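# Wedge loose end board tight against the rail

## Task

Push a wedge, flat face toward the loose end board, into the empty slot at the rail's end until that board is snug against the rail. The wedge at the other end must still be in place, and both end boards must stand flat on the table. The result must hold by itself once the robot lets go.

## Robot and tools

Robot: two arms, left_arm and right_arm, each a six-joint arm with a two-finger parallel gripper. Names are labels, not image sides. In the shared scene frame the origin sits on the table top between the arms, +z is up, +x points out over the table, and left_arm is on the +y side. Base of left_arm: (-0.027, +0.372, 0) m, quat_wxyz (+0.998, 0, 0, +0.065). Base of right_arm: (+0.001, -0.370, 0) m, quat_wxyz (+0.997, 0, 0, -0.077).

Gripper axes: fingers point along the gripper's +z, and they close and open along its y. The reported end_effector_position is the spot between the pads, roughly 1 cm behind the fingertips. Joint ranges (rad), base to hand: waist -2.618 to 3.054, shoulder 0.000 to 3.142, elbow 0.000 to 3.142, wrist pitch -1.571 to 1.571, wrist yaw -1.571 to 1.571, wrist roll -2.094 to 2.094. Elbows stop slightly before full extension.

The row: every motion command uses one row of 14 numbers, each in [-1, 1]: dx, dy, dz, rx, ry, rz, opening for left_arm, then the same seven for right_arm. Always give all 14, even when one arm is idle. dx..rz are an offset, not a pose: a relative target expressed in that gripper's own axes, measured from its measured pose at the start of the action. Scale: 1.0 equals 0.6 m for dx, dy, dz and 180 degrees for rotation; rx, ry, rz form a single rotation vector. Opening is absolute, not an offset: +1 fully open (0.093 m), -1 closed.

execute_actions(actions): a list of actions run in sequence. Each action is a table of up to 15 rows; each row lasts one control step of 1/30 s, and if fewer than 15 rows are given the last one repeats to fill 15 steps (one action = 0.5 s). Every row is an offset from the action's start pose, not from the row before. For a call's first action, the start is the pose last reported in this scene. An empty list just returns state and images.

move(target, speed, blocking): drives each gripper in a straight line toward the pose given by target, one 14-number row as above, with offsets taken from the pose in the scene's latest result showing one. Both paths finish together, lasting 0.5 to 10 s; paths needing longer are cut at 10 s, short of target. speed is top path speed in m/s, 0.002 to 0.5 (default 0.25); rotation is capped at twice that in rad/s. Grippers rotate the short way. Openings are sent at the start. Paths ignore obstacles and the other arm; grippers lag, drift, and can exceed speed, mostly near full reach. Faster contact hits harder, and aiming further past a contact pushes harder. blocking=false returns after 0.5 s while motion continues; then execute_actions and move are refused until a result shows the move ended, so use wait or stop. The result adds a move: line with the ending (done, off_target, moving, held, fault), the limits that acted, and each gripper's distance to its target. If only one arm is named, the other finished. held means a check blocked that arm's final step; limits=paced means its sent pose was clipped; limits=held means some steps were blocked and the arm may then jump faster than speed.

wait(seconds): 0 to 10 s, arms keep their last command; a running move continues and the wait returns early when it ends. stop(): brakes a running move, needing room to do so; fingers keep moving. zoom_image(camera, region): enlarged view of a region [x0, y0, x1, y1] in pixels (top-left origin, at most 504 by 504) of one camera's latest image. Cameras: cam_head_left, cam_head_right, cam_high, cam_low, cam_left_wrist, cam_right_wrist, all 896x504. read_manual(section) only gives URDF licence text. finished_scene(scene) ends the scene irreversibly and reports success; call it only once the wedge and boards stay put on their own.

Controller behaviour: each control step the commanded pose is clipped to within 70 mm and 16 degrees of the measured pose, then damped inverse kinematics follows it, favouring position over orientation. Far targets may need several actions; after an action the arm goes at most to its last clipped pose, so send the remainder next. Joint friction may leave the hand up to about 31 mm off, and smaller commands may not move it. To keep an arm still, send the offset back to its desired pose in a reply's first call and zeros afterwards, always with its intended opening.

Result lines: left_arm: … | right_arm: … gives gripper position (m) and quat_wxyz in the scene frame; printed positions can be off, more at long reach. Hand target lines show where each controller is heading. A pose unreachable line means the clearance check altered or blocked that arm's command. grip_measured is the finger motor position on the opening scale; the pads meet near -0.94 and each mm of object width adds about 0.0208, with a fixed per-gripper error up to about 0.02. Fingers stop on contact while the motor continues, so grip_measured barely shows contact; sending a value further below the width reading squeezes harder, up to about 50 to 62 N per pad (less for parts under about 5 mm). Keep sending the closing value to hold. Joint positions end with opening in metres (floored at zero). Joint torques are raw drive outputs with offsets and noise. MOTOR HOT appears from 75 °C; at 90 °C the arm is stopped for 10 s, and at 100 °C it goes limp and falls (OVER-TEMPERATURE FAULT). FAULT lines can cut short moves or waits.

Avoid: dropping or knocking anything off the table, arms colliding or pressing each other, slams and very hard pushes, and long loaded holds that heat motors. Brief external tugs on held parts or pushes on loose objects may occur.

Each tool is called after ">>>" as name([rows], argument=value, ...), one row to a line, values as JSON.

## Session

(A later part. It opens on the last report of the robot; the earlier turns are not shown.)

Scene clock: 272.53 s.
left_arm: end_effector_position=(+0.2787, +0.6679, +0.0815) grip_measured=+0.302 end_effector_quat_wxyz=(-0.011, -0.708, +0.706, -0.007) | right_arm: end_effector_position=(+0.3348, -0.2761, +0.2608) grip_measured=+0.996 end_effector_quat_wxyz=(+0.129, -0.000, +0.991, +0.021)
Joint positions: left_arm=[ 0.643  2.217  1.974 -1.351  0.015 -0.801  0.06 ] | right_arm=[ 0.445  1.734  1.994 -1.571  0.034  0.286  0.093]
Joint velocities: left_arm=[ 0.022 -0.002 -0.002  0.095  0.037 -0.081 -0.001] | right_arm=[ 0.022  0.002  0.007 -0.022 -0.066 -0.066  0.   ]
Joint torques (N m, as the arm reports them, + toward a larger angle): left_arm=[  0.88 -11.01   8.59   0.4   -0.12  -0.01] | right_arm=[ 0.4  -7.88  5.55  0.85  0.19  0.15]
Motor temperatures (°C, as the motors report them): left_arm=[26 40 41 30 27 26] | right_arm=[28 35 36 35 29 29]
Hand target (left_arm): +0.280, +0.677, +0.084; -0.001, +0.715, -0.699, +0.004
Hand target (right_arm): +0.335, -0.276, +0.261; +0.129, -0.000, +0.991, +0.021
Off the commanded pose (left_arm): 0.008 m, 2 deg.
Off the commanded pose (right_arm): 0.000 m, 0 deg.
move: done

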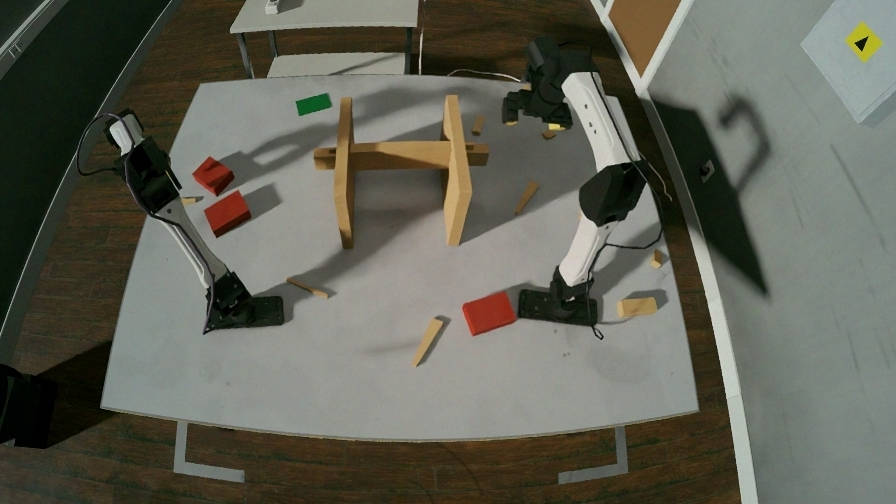

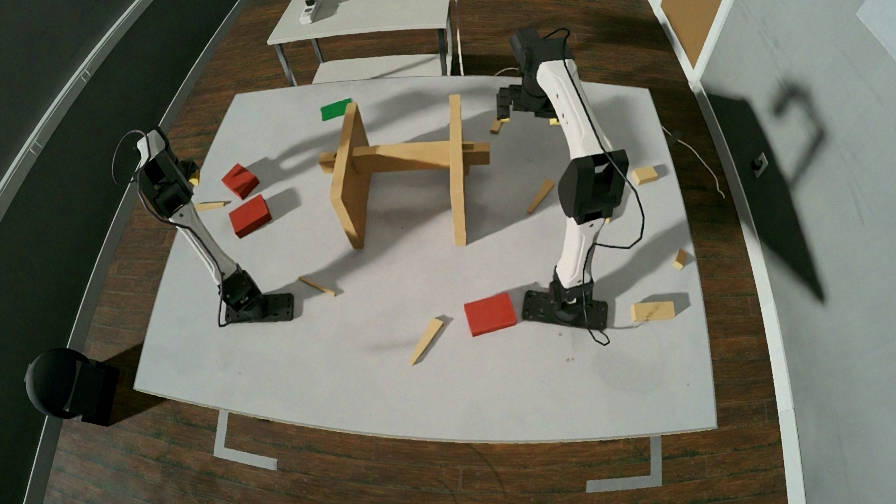

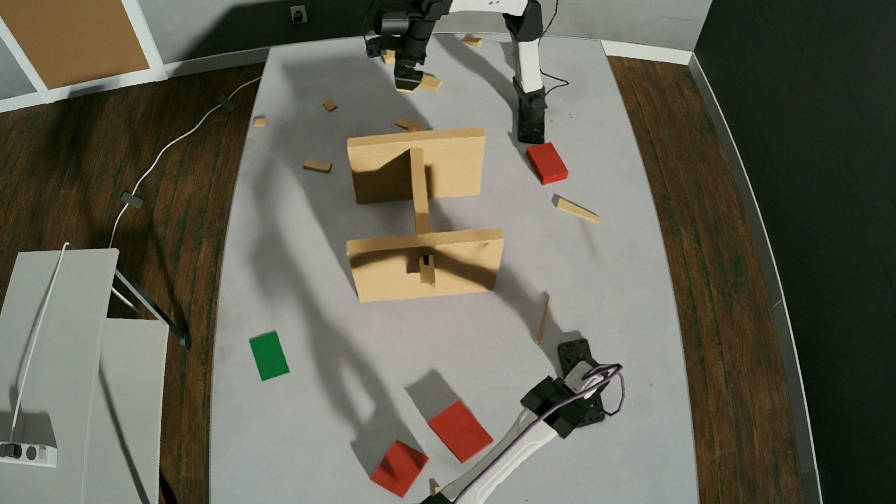

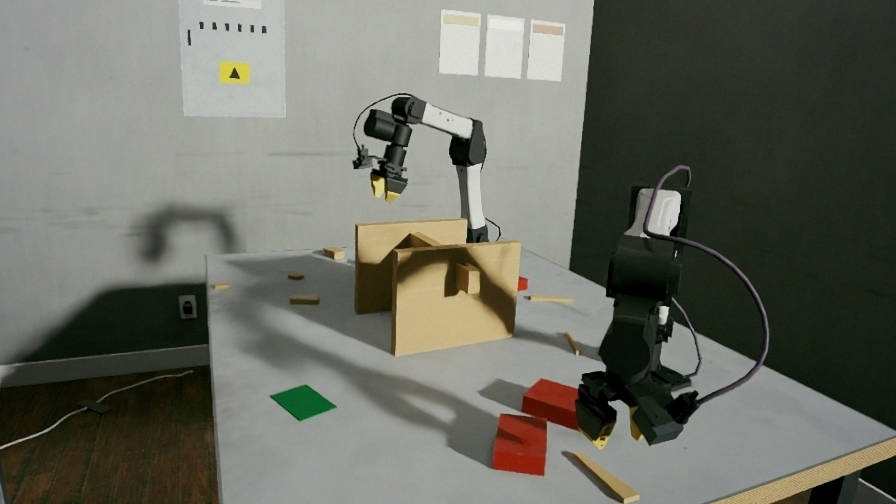

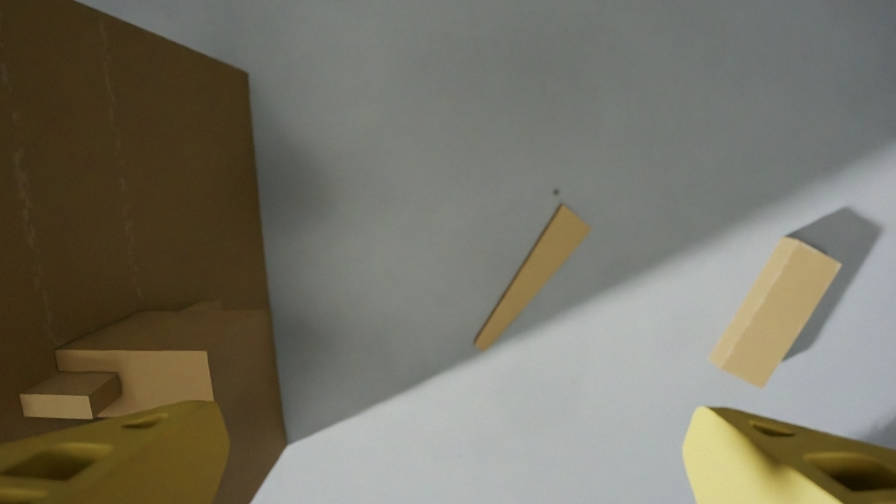

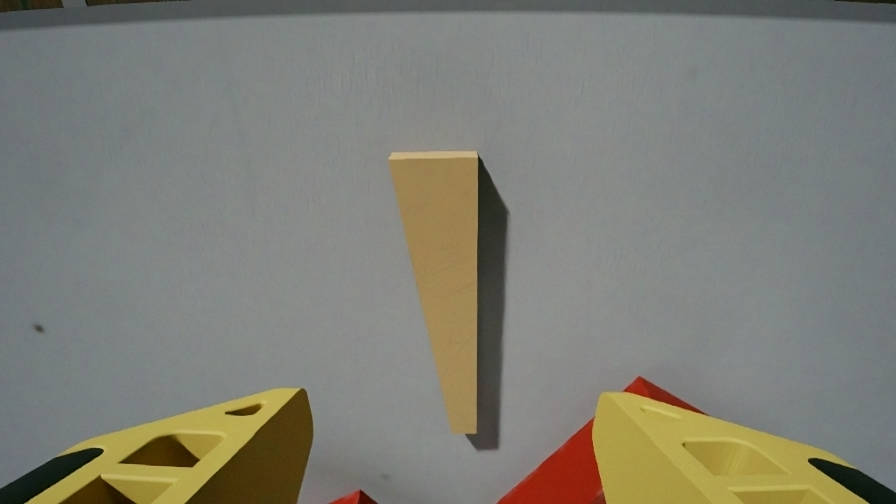

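>>> move(target=[-0.0483, 0.005, 0.08, 0.002, -0.008, -0.009, 0.3, 0, 0, 0, 0, 0, 0, 1], speed=0.1)

Scene clock: 288.97 s.
left_arm: end_effector_position=(+0.2784, +0.6919, +0.0373) grip_measured=+0.302 end_effector_quat_wxyz=(-0.002, -0.718, +0.696, -0.004) | right_arm: end_effector_position=(+0.3348, -0.2761, +0.2608) grip_measured=+0.996 end_effector_quat_wxyz=(+0.129, -0.000, +0.991, +0.021)
Joint positions: left_arm=[ 0.68   2.288  1.917 -1.205  0.008 -0.79   0.06 ] | right_arm=[ 0.445  1.734  1.994 -1.571  0.034  0.286  0.093]
Joint velocities: left_arm=[-0.012  0.007  0.002  0.037 -0.066 -0.037  0.001] | right_arm=[-0.012  0.002 -0.007 -0.037 -0.007  0.066 -0.   ]
Joint torques (N m, as the arm reports them, + toward a larger angle): left_arm=[  0.87 -11.78   5.86   0.49  -0.09   0.23] | right_arm=[ 0.4  -7.88  5.54  0.85  0.19  0.14]
Motor temperatures (°C, as the motors report them): left_arm=[27 44 42 30 27 26] | right_arm=[28 35 36 35 29 29]
Hand target (left_arm): +0.275, +0.696, +0.034; +0.000, +0.718, -0.696, +0.001
Hand target (right_arm): +0.335, -0.276, +0.261; +0.129, -0.000, +0.991, +0.021
Off the commanded pose (left_arm): 0.007 m, 0 deg.
Off the commanded pose (right_arm): 0.000 m, 0 deg.
move: done

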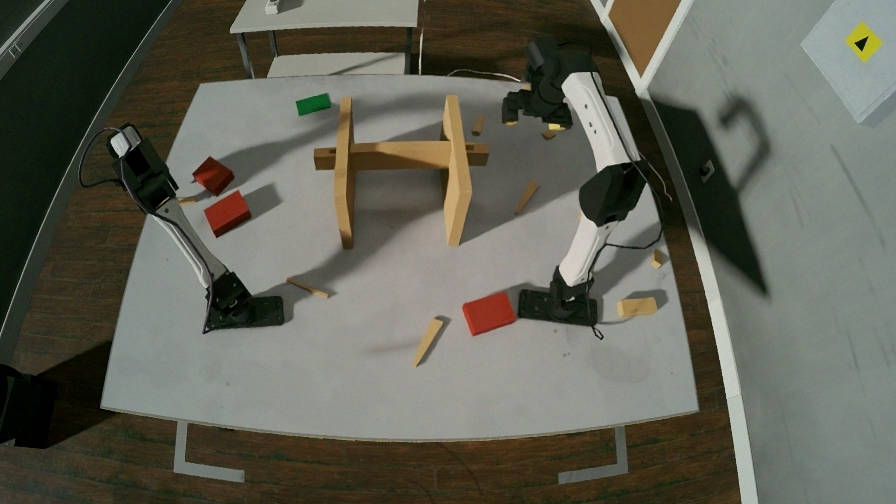

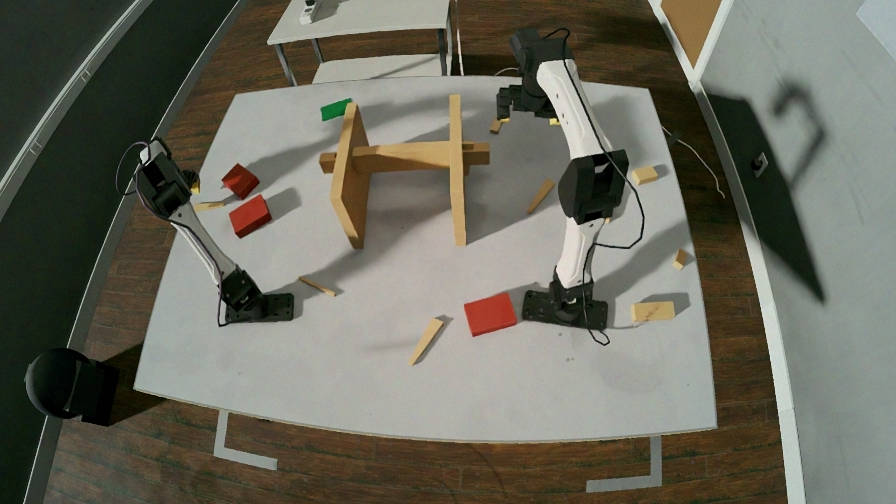

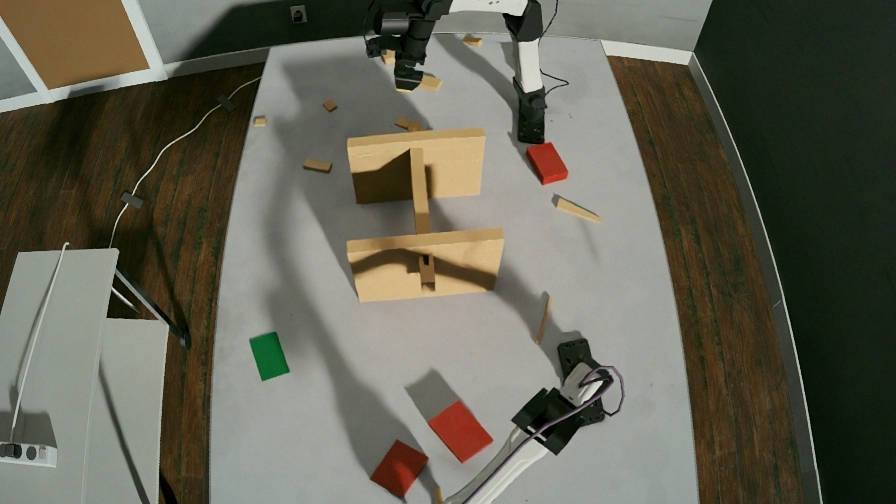

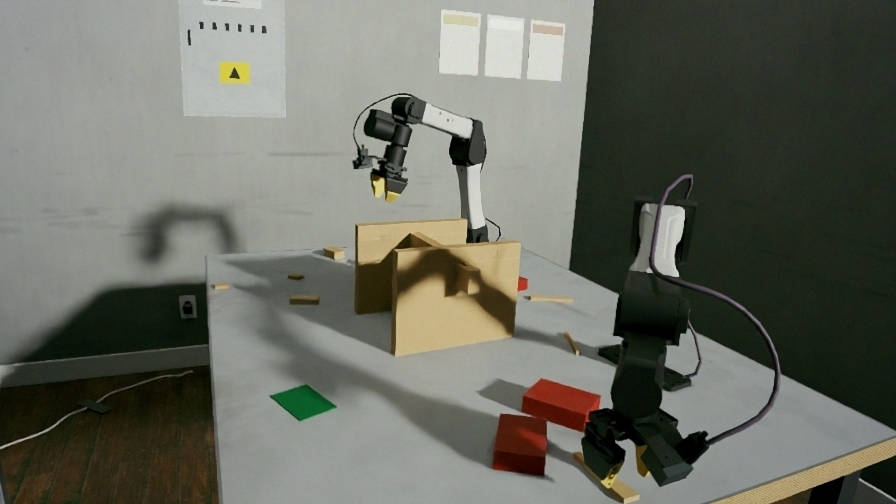

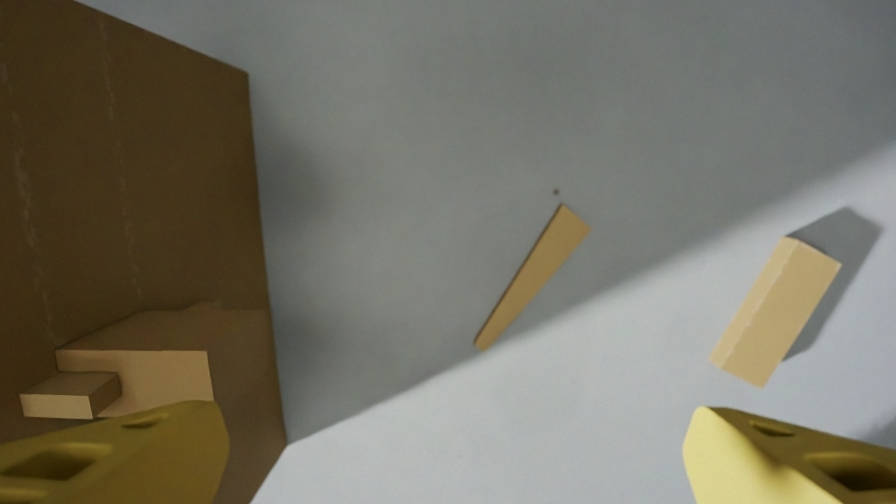

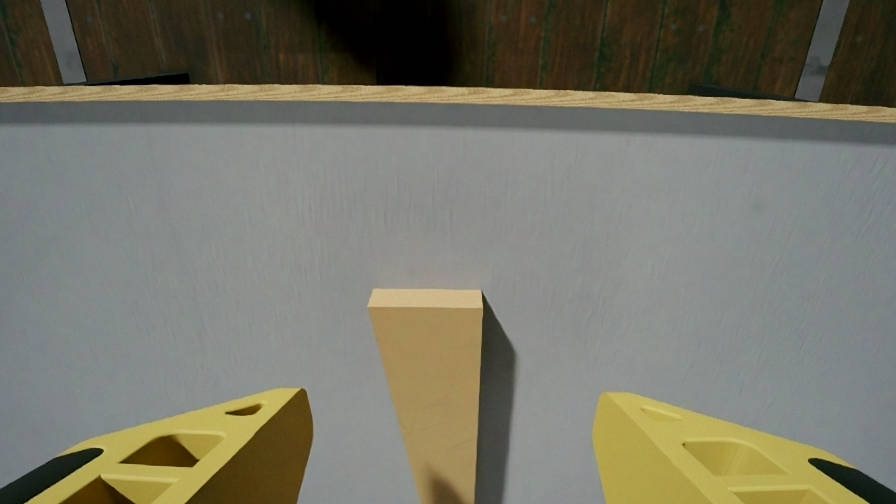

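>>> move(target=[-0.005, 0.007, 0.04, 0, 0, 0, 0.3, 0, 0, 0, 0, 0, 0, 1], speed=0.05)

Scene clock: 298.07 s.
left_arm: end_effector_position=(+0.2779, +0.6914, +0.0196) grip_measured=+0.302 end_effector_quat_wxyz=(-0.001, -0.716, +0.698, -0.004) | right_arm: end_effector_position=(+0.3348, -0.2761, +0.2608) grip_measured=+0.996 end_effector_quat_wxyz=(+0.129, -0.000, +0.991, +0.021)
Joint positions: left_arm=[ 0.68   2.295  1.859 -1.137  0.008 -0.786  0.06 ] | right_arm=[ 0.445  1.734  1.994 -1.571  0.034  0.286  0.093]
Joint velocities: left_arm=[ 0.002 -0.012  0.012  0.022 -0.051  0.037 -0.   ] | right_arm=[ 0.002 -0.017 -0.017 -0.037 -0.066  0.007 -0.001]
Joint torques (N m, as the arm reports them, + toward a larger angle): left_arm=[  0.92 -11.42   5.69   0.52  -0.04   0.2 ] | right_arm=[ 0.41 -7.88  5.54  0.84  0.2   0.15]
Motor temperatures (°C, as the motors report them): left_arm=[27 47 41 30 27 26] | right_arm=[28 35 36 35 29 29]
Hand target (left_arm): +0.274, +0.695, +0.013; +0.002, +0.718, -0.696, +0.004
Hand target (right_arm): +0.335, -0.276, +0.261; +0.129, -0.000, +0.991, +0.021
Off the commanded pose (left_arm): 0.008 m, 0 deg.
Off the commanded pose (right_arm): 0.000 m, 0 deg.
move: done

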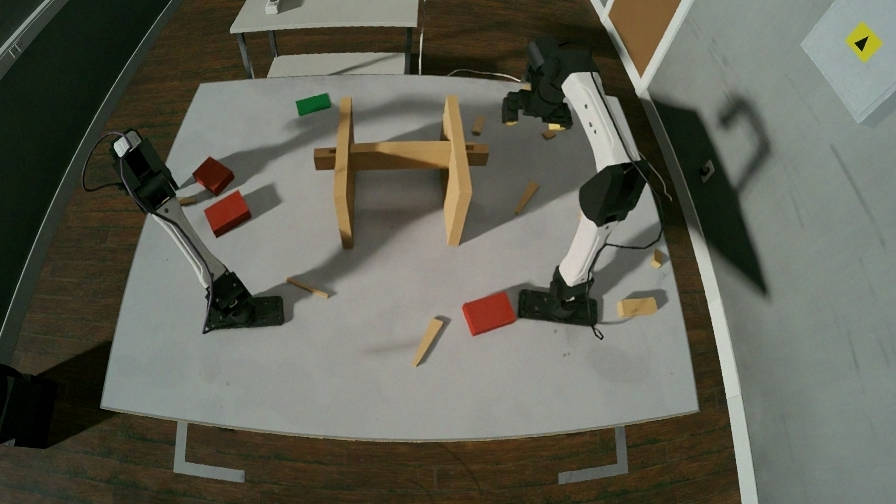

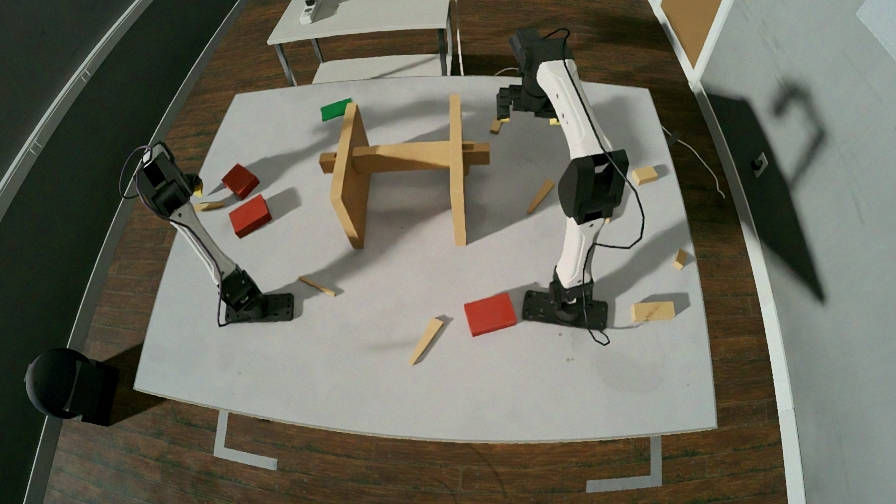

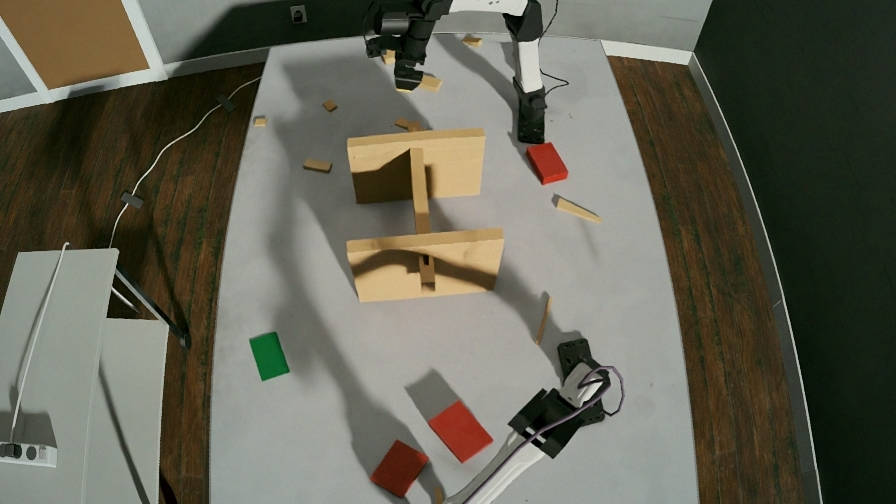

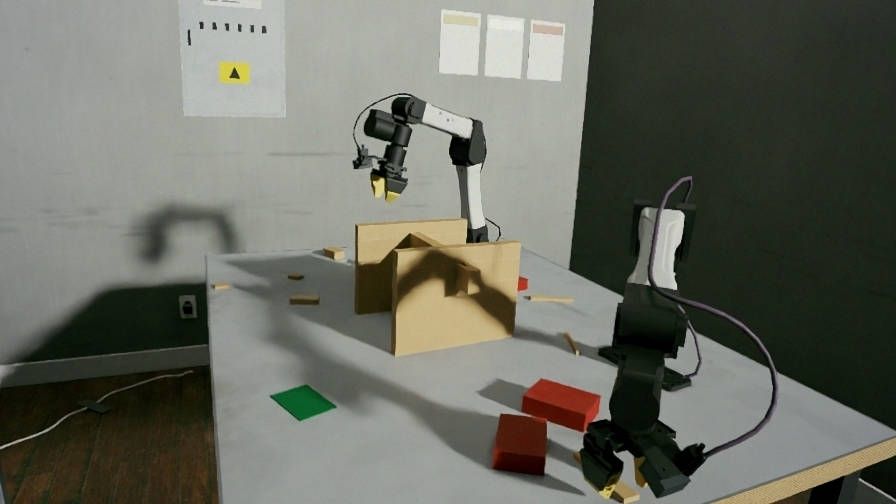

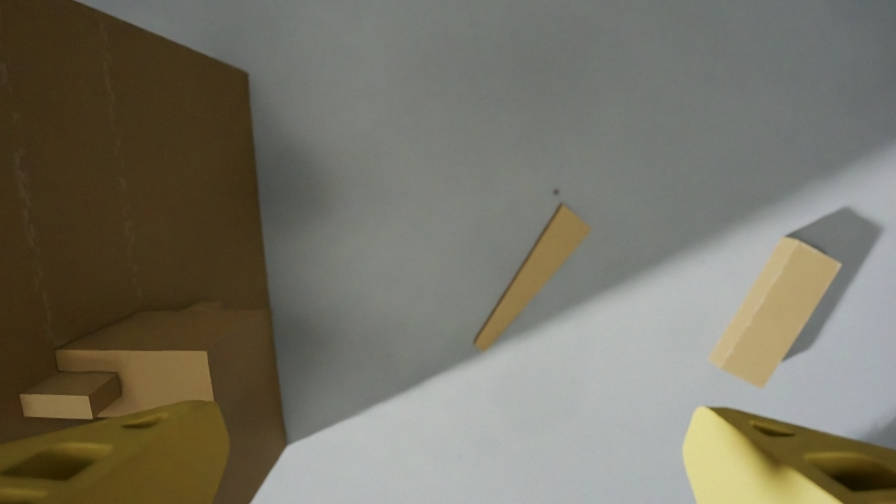

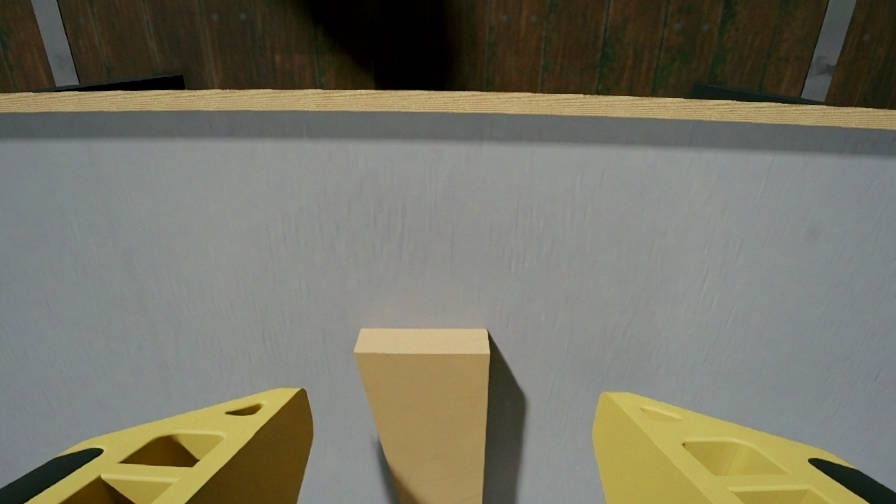

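>>> move(target=[0, 0.007, 0.022, 0, 0, 0, 0.3, 0, 0, 0, 0, 0, 0, 1], speed=0.04)

Scene clock: 305.20 s.
left_arm: end_effector_position=(+0.2751, +0.6885, +0.0098) grip_measured=+0.302 end_effector_quat_wxyz=(-0.005, -0.716, +0.698, -0.004) | right_arm: end_effector_position=(+0.3348, -0.2761, +0.2608) grip_measured=+0.996 end_effector_quat_wxyz=(+0.129, -0.000, +0.991, +0.021)
Joint positions: left_arm=[ 0.68   2.295  1.819 -1.105  0.008 -0.786  0.06 ] | right_arm=[ 0.445  1.734  1.994 -1.571  0.034  0.286  0.093]
Joint velocities: left_arm=[-0.022  0.002 -0.017 -0.007 -0.007  0.022 -0.   ] | right_arm=[-0.007  0.002 -0.012  0.051  0.037 -0.037 -0.   ]
Joint torques (N m, as the arm reports them, + toward a larger angle): left_arm=[  0.53 -11.93   5.78   0.47  -0.02   0.18] | right_arm=[ 0.41 -7.88  5.55  0.84  0.2   0.14]
Motor temperatures (°C, as the motors report them): left_arm=[27 48 40 30 27 26] | right_arm=[28 35 37 35 29 29]
Hand target (left_arm): +0.274, +0.691, +0.006; +0.002, +0.716, -0.698, +0.004
Hand target (right_arm): +0.335, -0.276, +0.261; +0.129, -0.000, +0.991, +0.021
Off the commanded pose (left_arm): 0.005 m, 0 deg.
Off the commanded pose (right_arm): 0.000 m, 0 deg.
move: done

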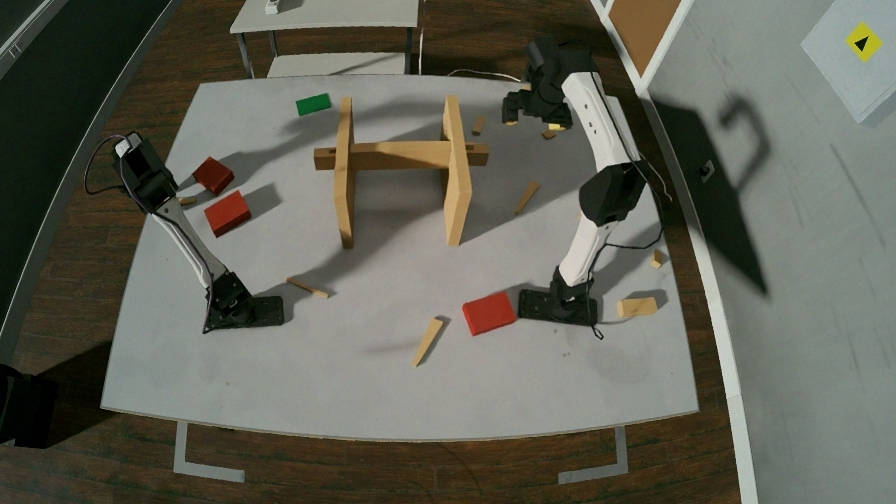

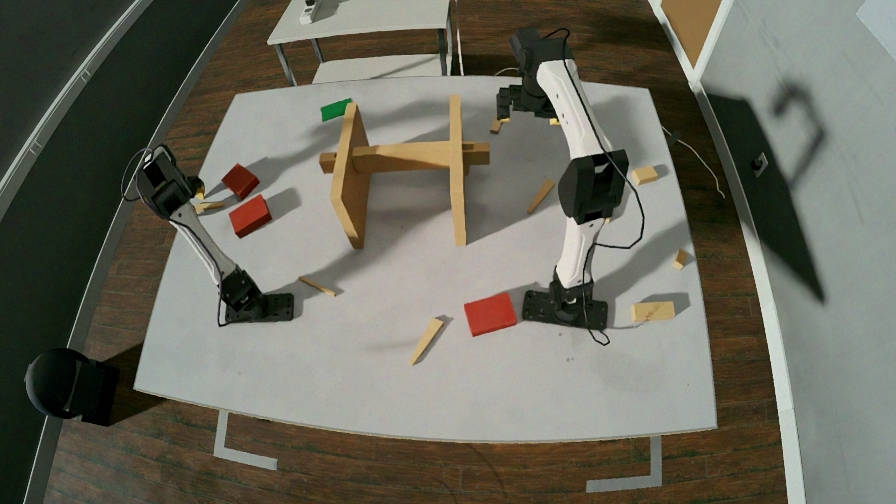

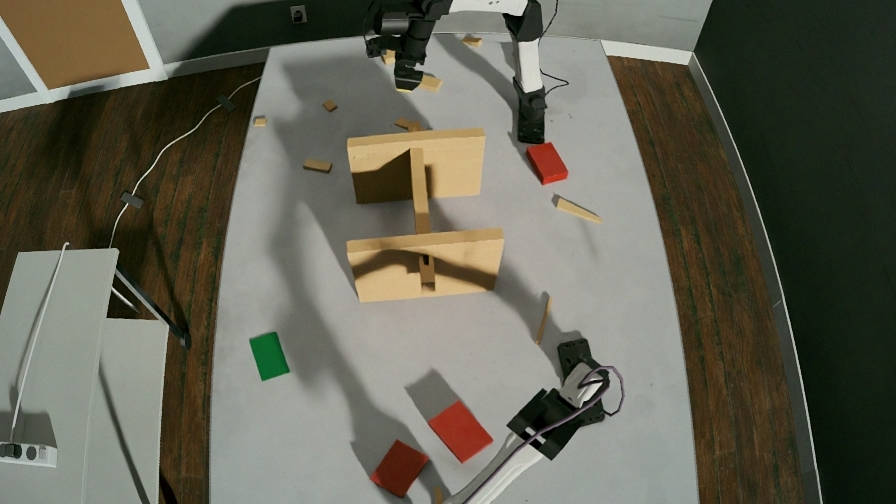

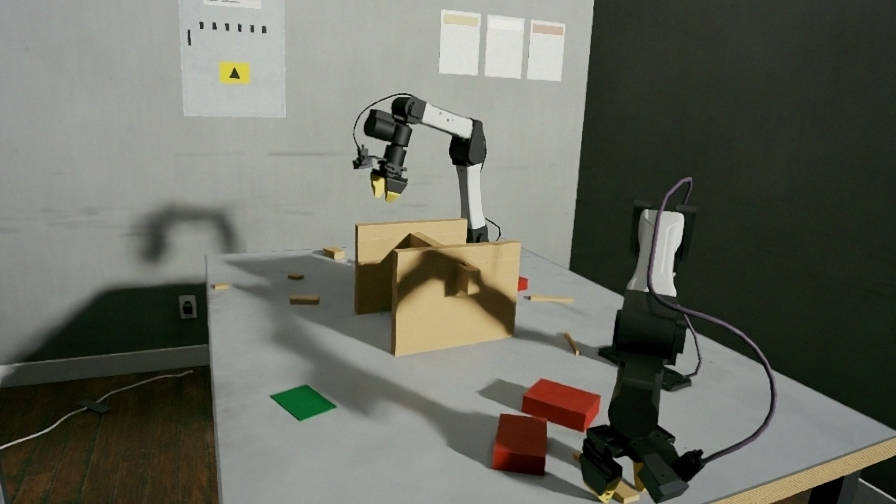

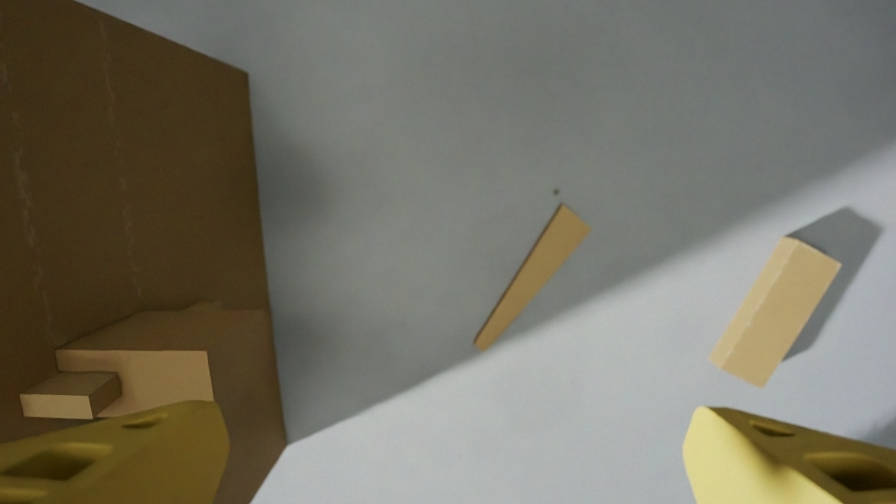

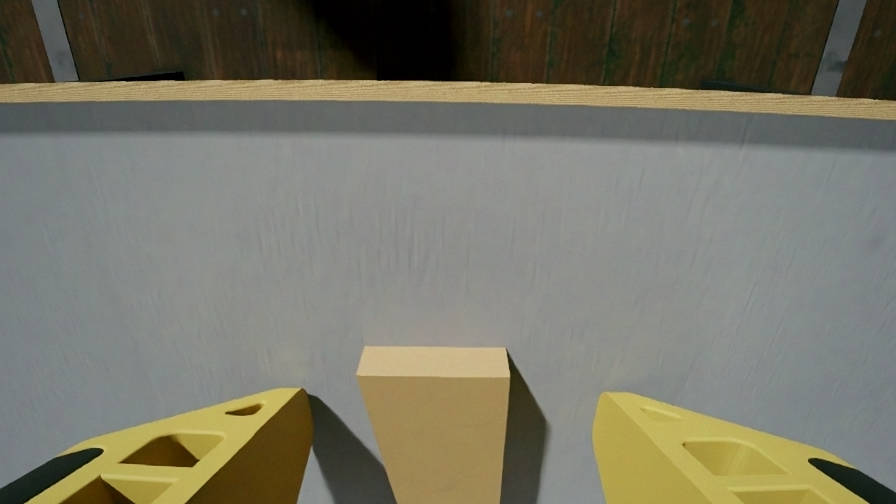

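>>> execute_actions([
  [[0,0,0,0,0,0,-0.6,0,0,0,0,0,0,1]],
  [[0,0,0,0,0,0,-0.6,0,0,0,0,0,0,1]],
])

Scene clock: 311.87 s.
left_arm: end_effector_position=(+0.2759, +0.6892, +0.0098) grip_measured=-0.582 end_effector_quat_wxyz=(-0.003, -0.716, +0.698, -0.004) | right_arm: end_effector_position=(+0.3348, -0.2761, +0.2608) grip_measured=+0.996 end_effector_quat_wxyz=(+0.129, -0.000, +0.991, +0.021)
Joint positions: left_arm=[ 0.68   2.295  1.819 -1.1    0.009 -0.786  0.017] | right_arm=[ 0.445  1.734  1.994 -1.571  0.034  0.286  0.093]
Joint velocities: left_arm=[ 0.007  0.017  0.007  0.007  0.022 -0.051 -0.001] | right_arm=[ 0.022 -0.007  0.007  0.007 -0.007  0.037 -0.   ]
Joint torques (N m, as the arm reports them, + toward a larger angle): left_arm=[  0.19 -11.89   6.84   0.31  -0.06   0.06] | right_arm=[ 0.41 -7.88  5.55  0.84  0.2   0.14]
Motor temperatures (°C, as the motors report them): left_arm=[27 50 40 30 27 26] | right_arm=[28 36 37 35 29 29]
Hand target (left_arm): +0.276, +0.689, +0.010; +0.003, +0.716, -0.698, +0.004
Hand target (right_arm): +0.335, -0.276, +0.261; +0.129, -0.000, +0.991, +0.021
Off the commanded pose (left_arm): 0.000 m, 0 deg.
Off the commanded pose (right_arm): 0.000 m, 0 deg.

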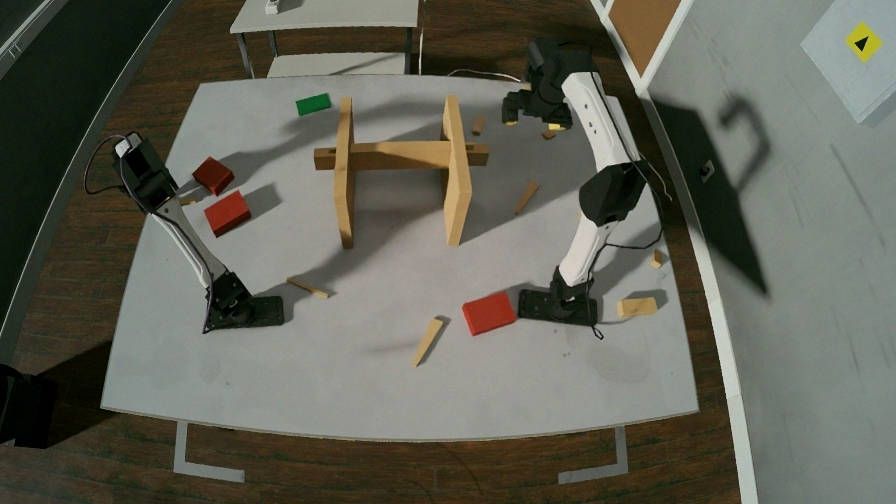

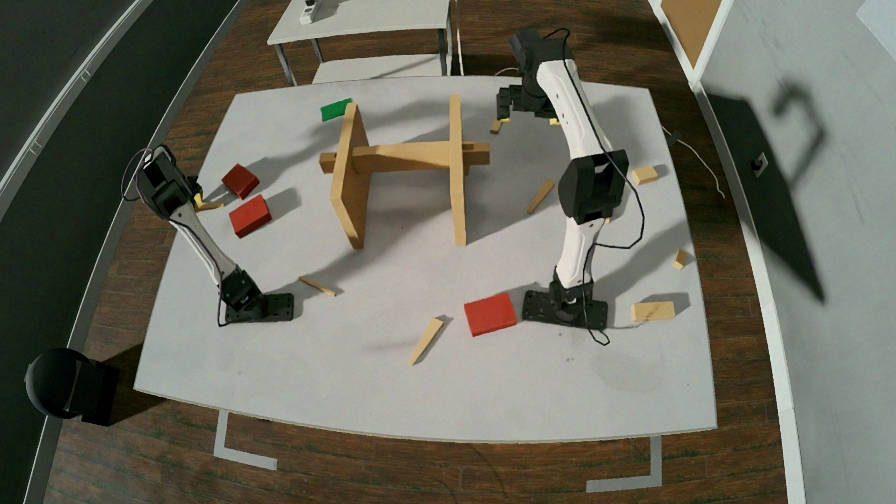

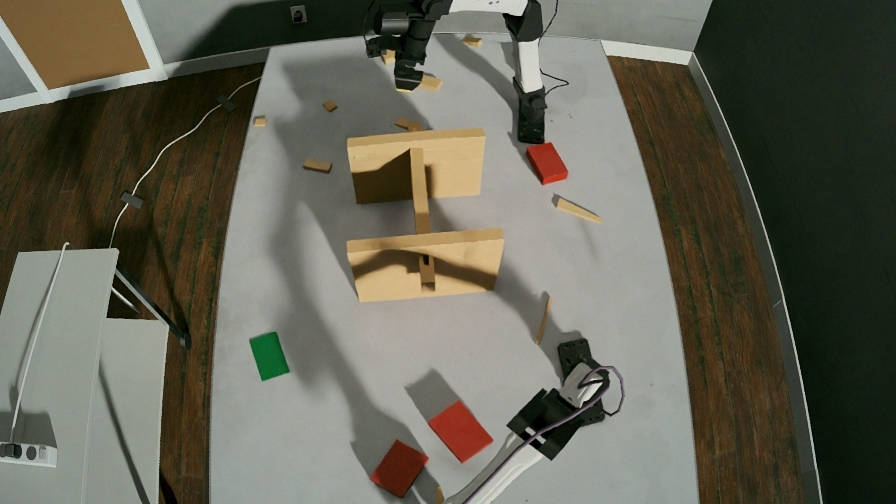

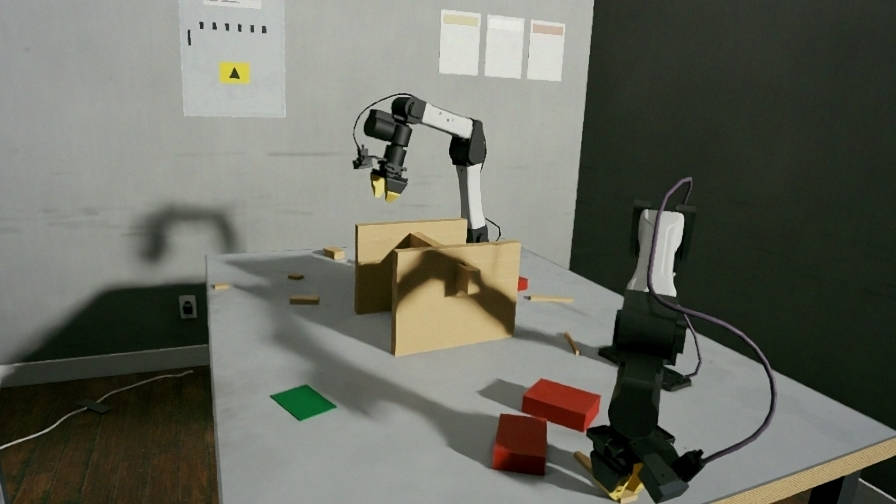

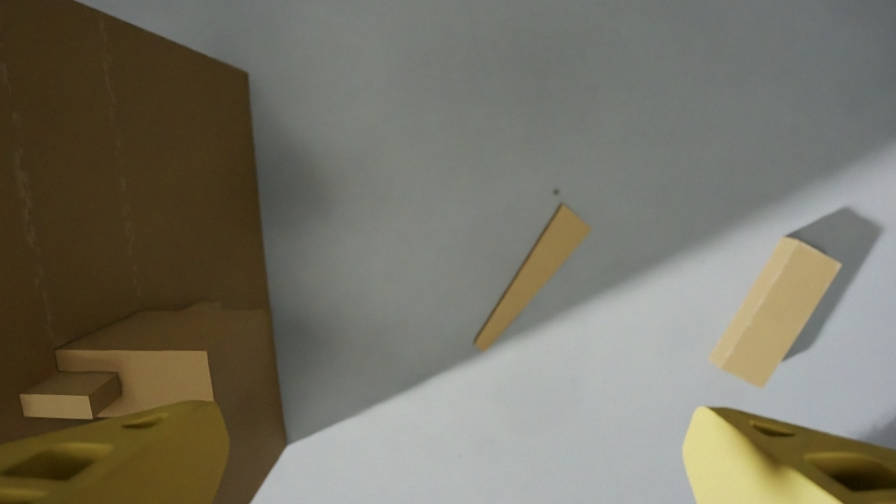

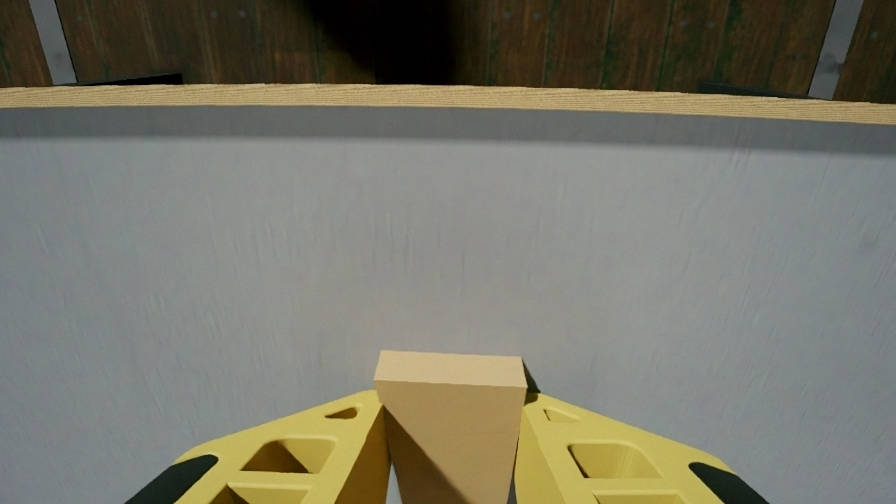

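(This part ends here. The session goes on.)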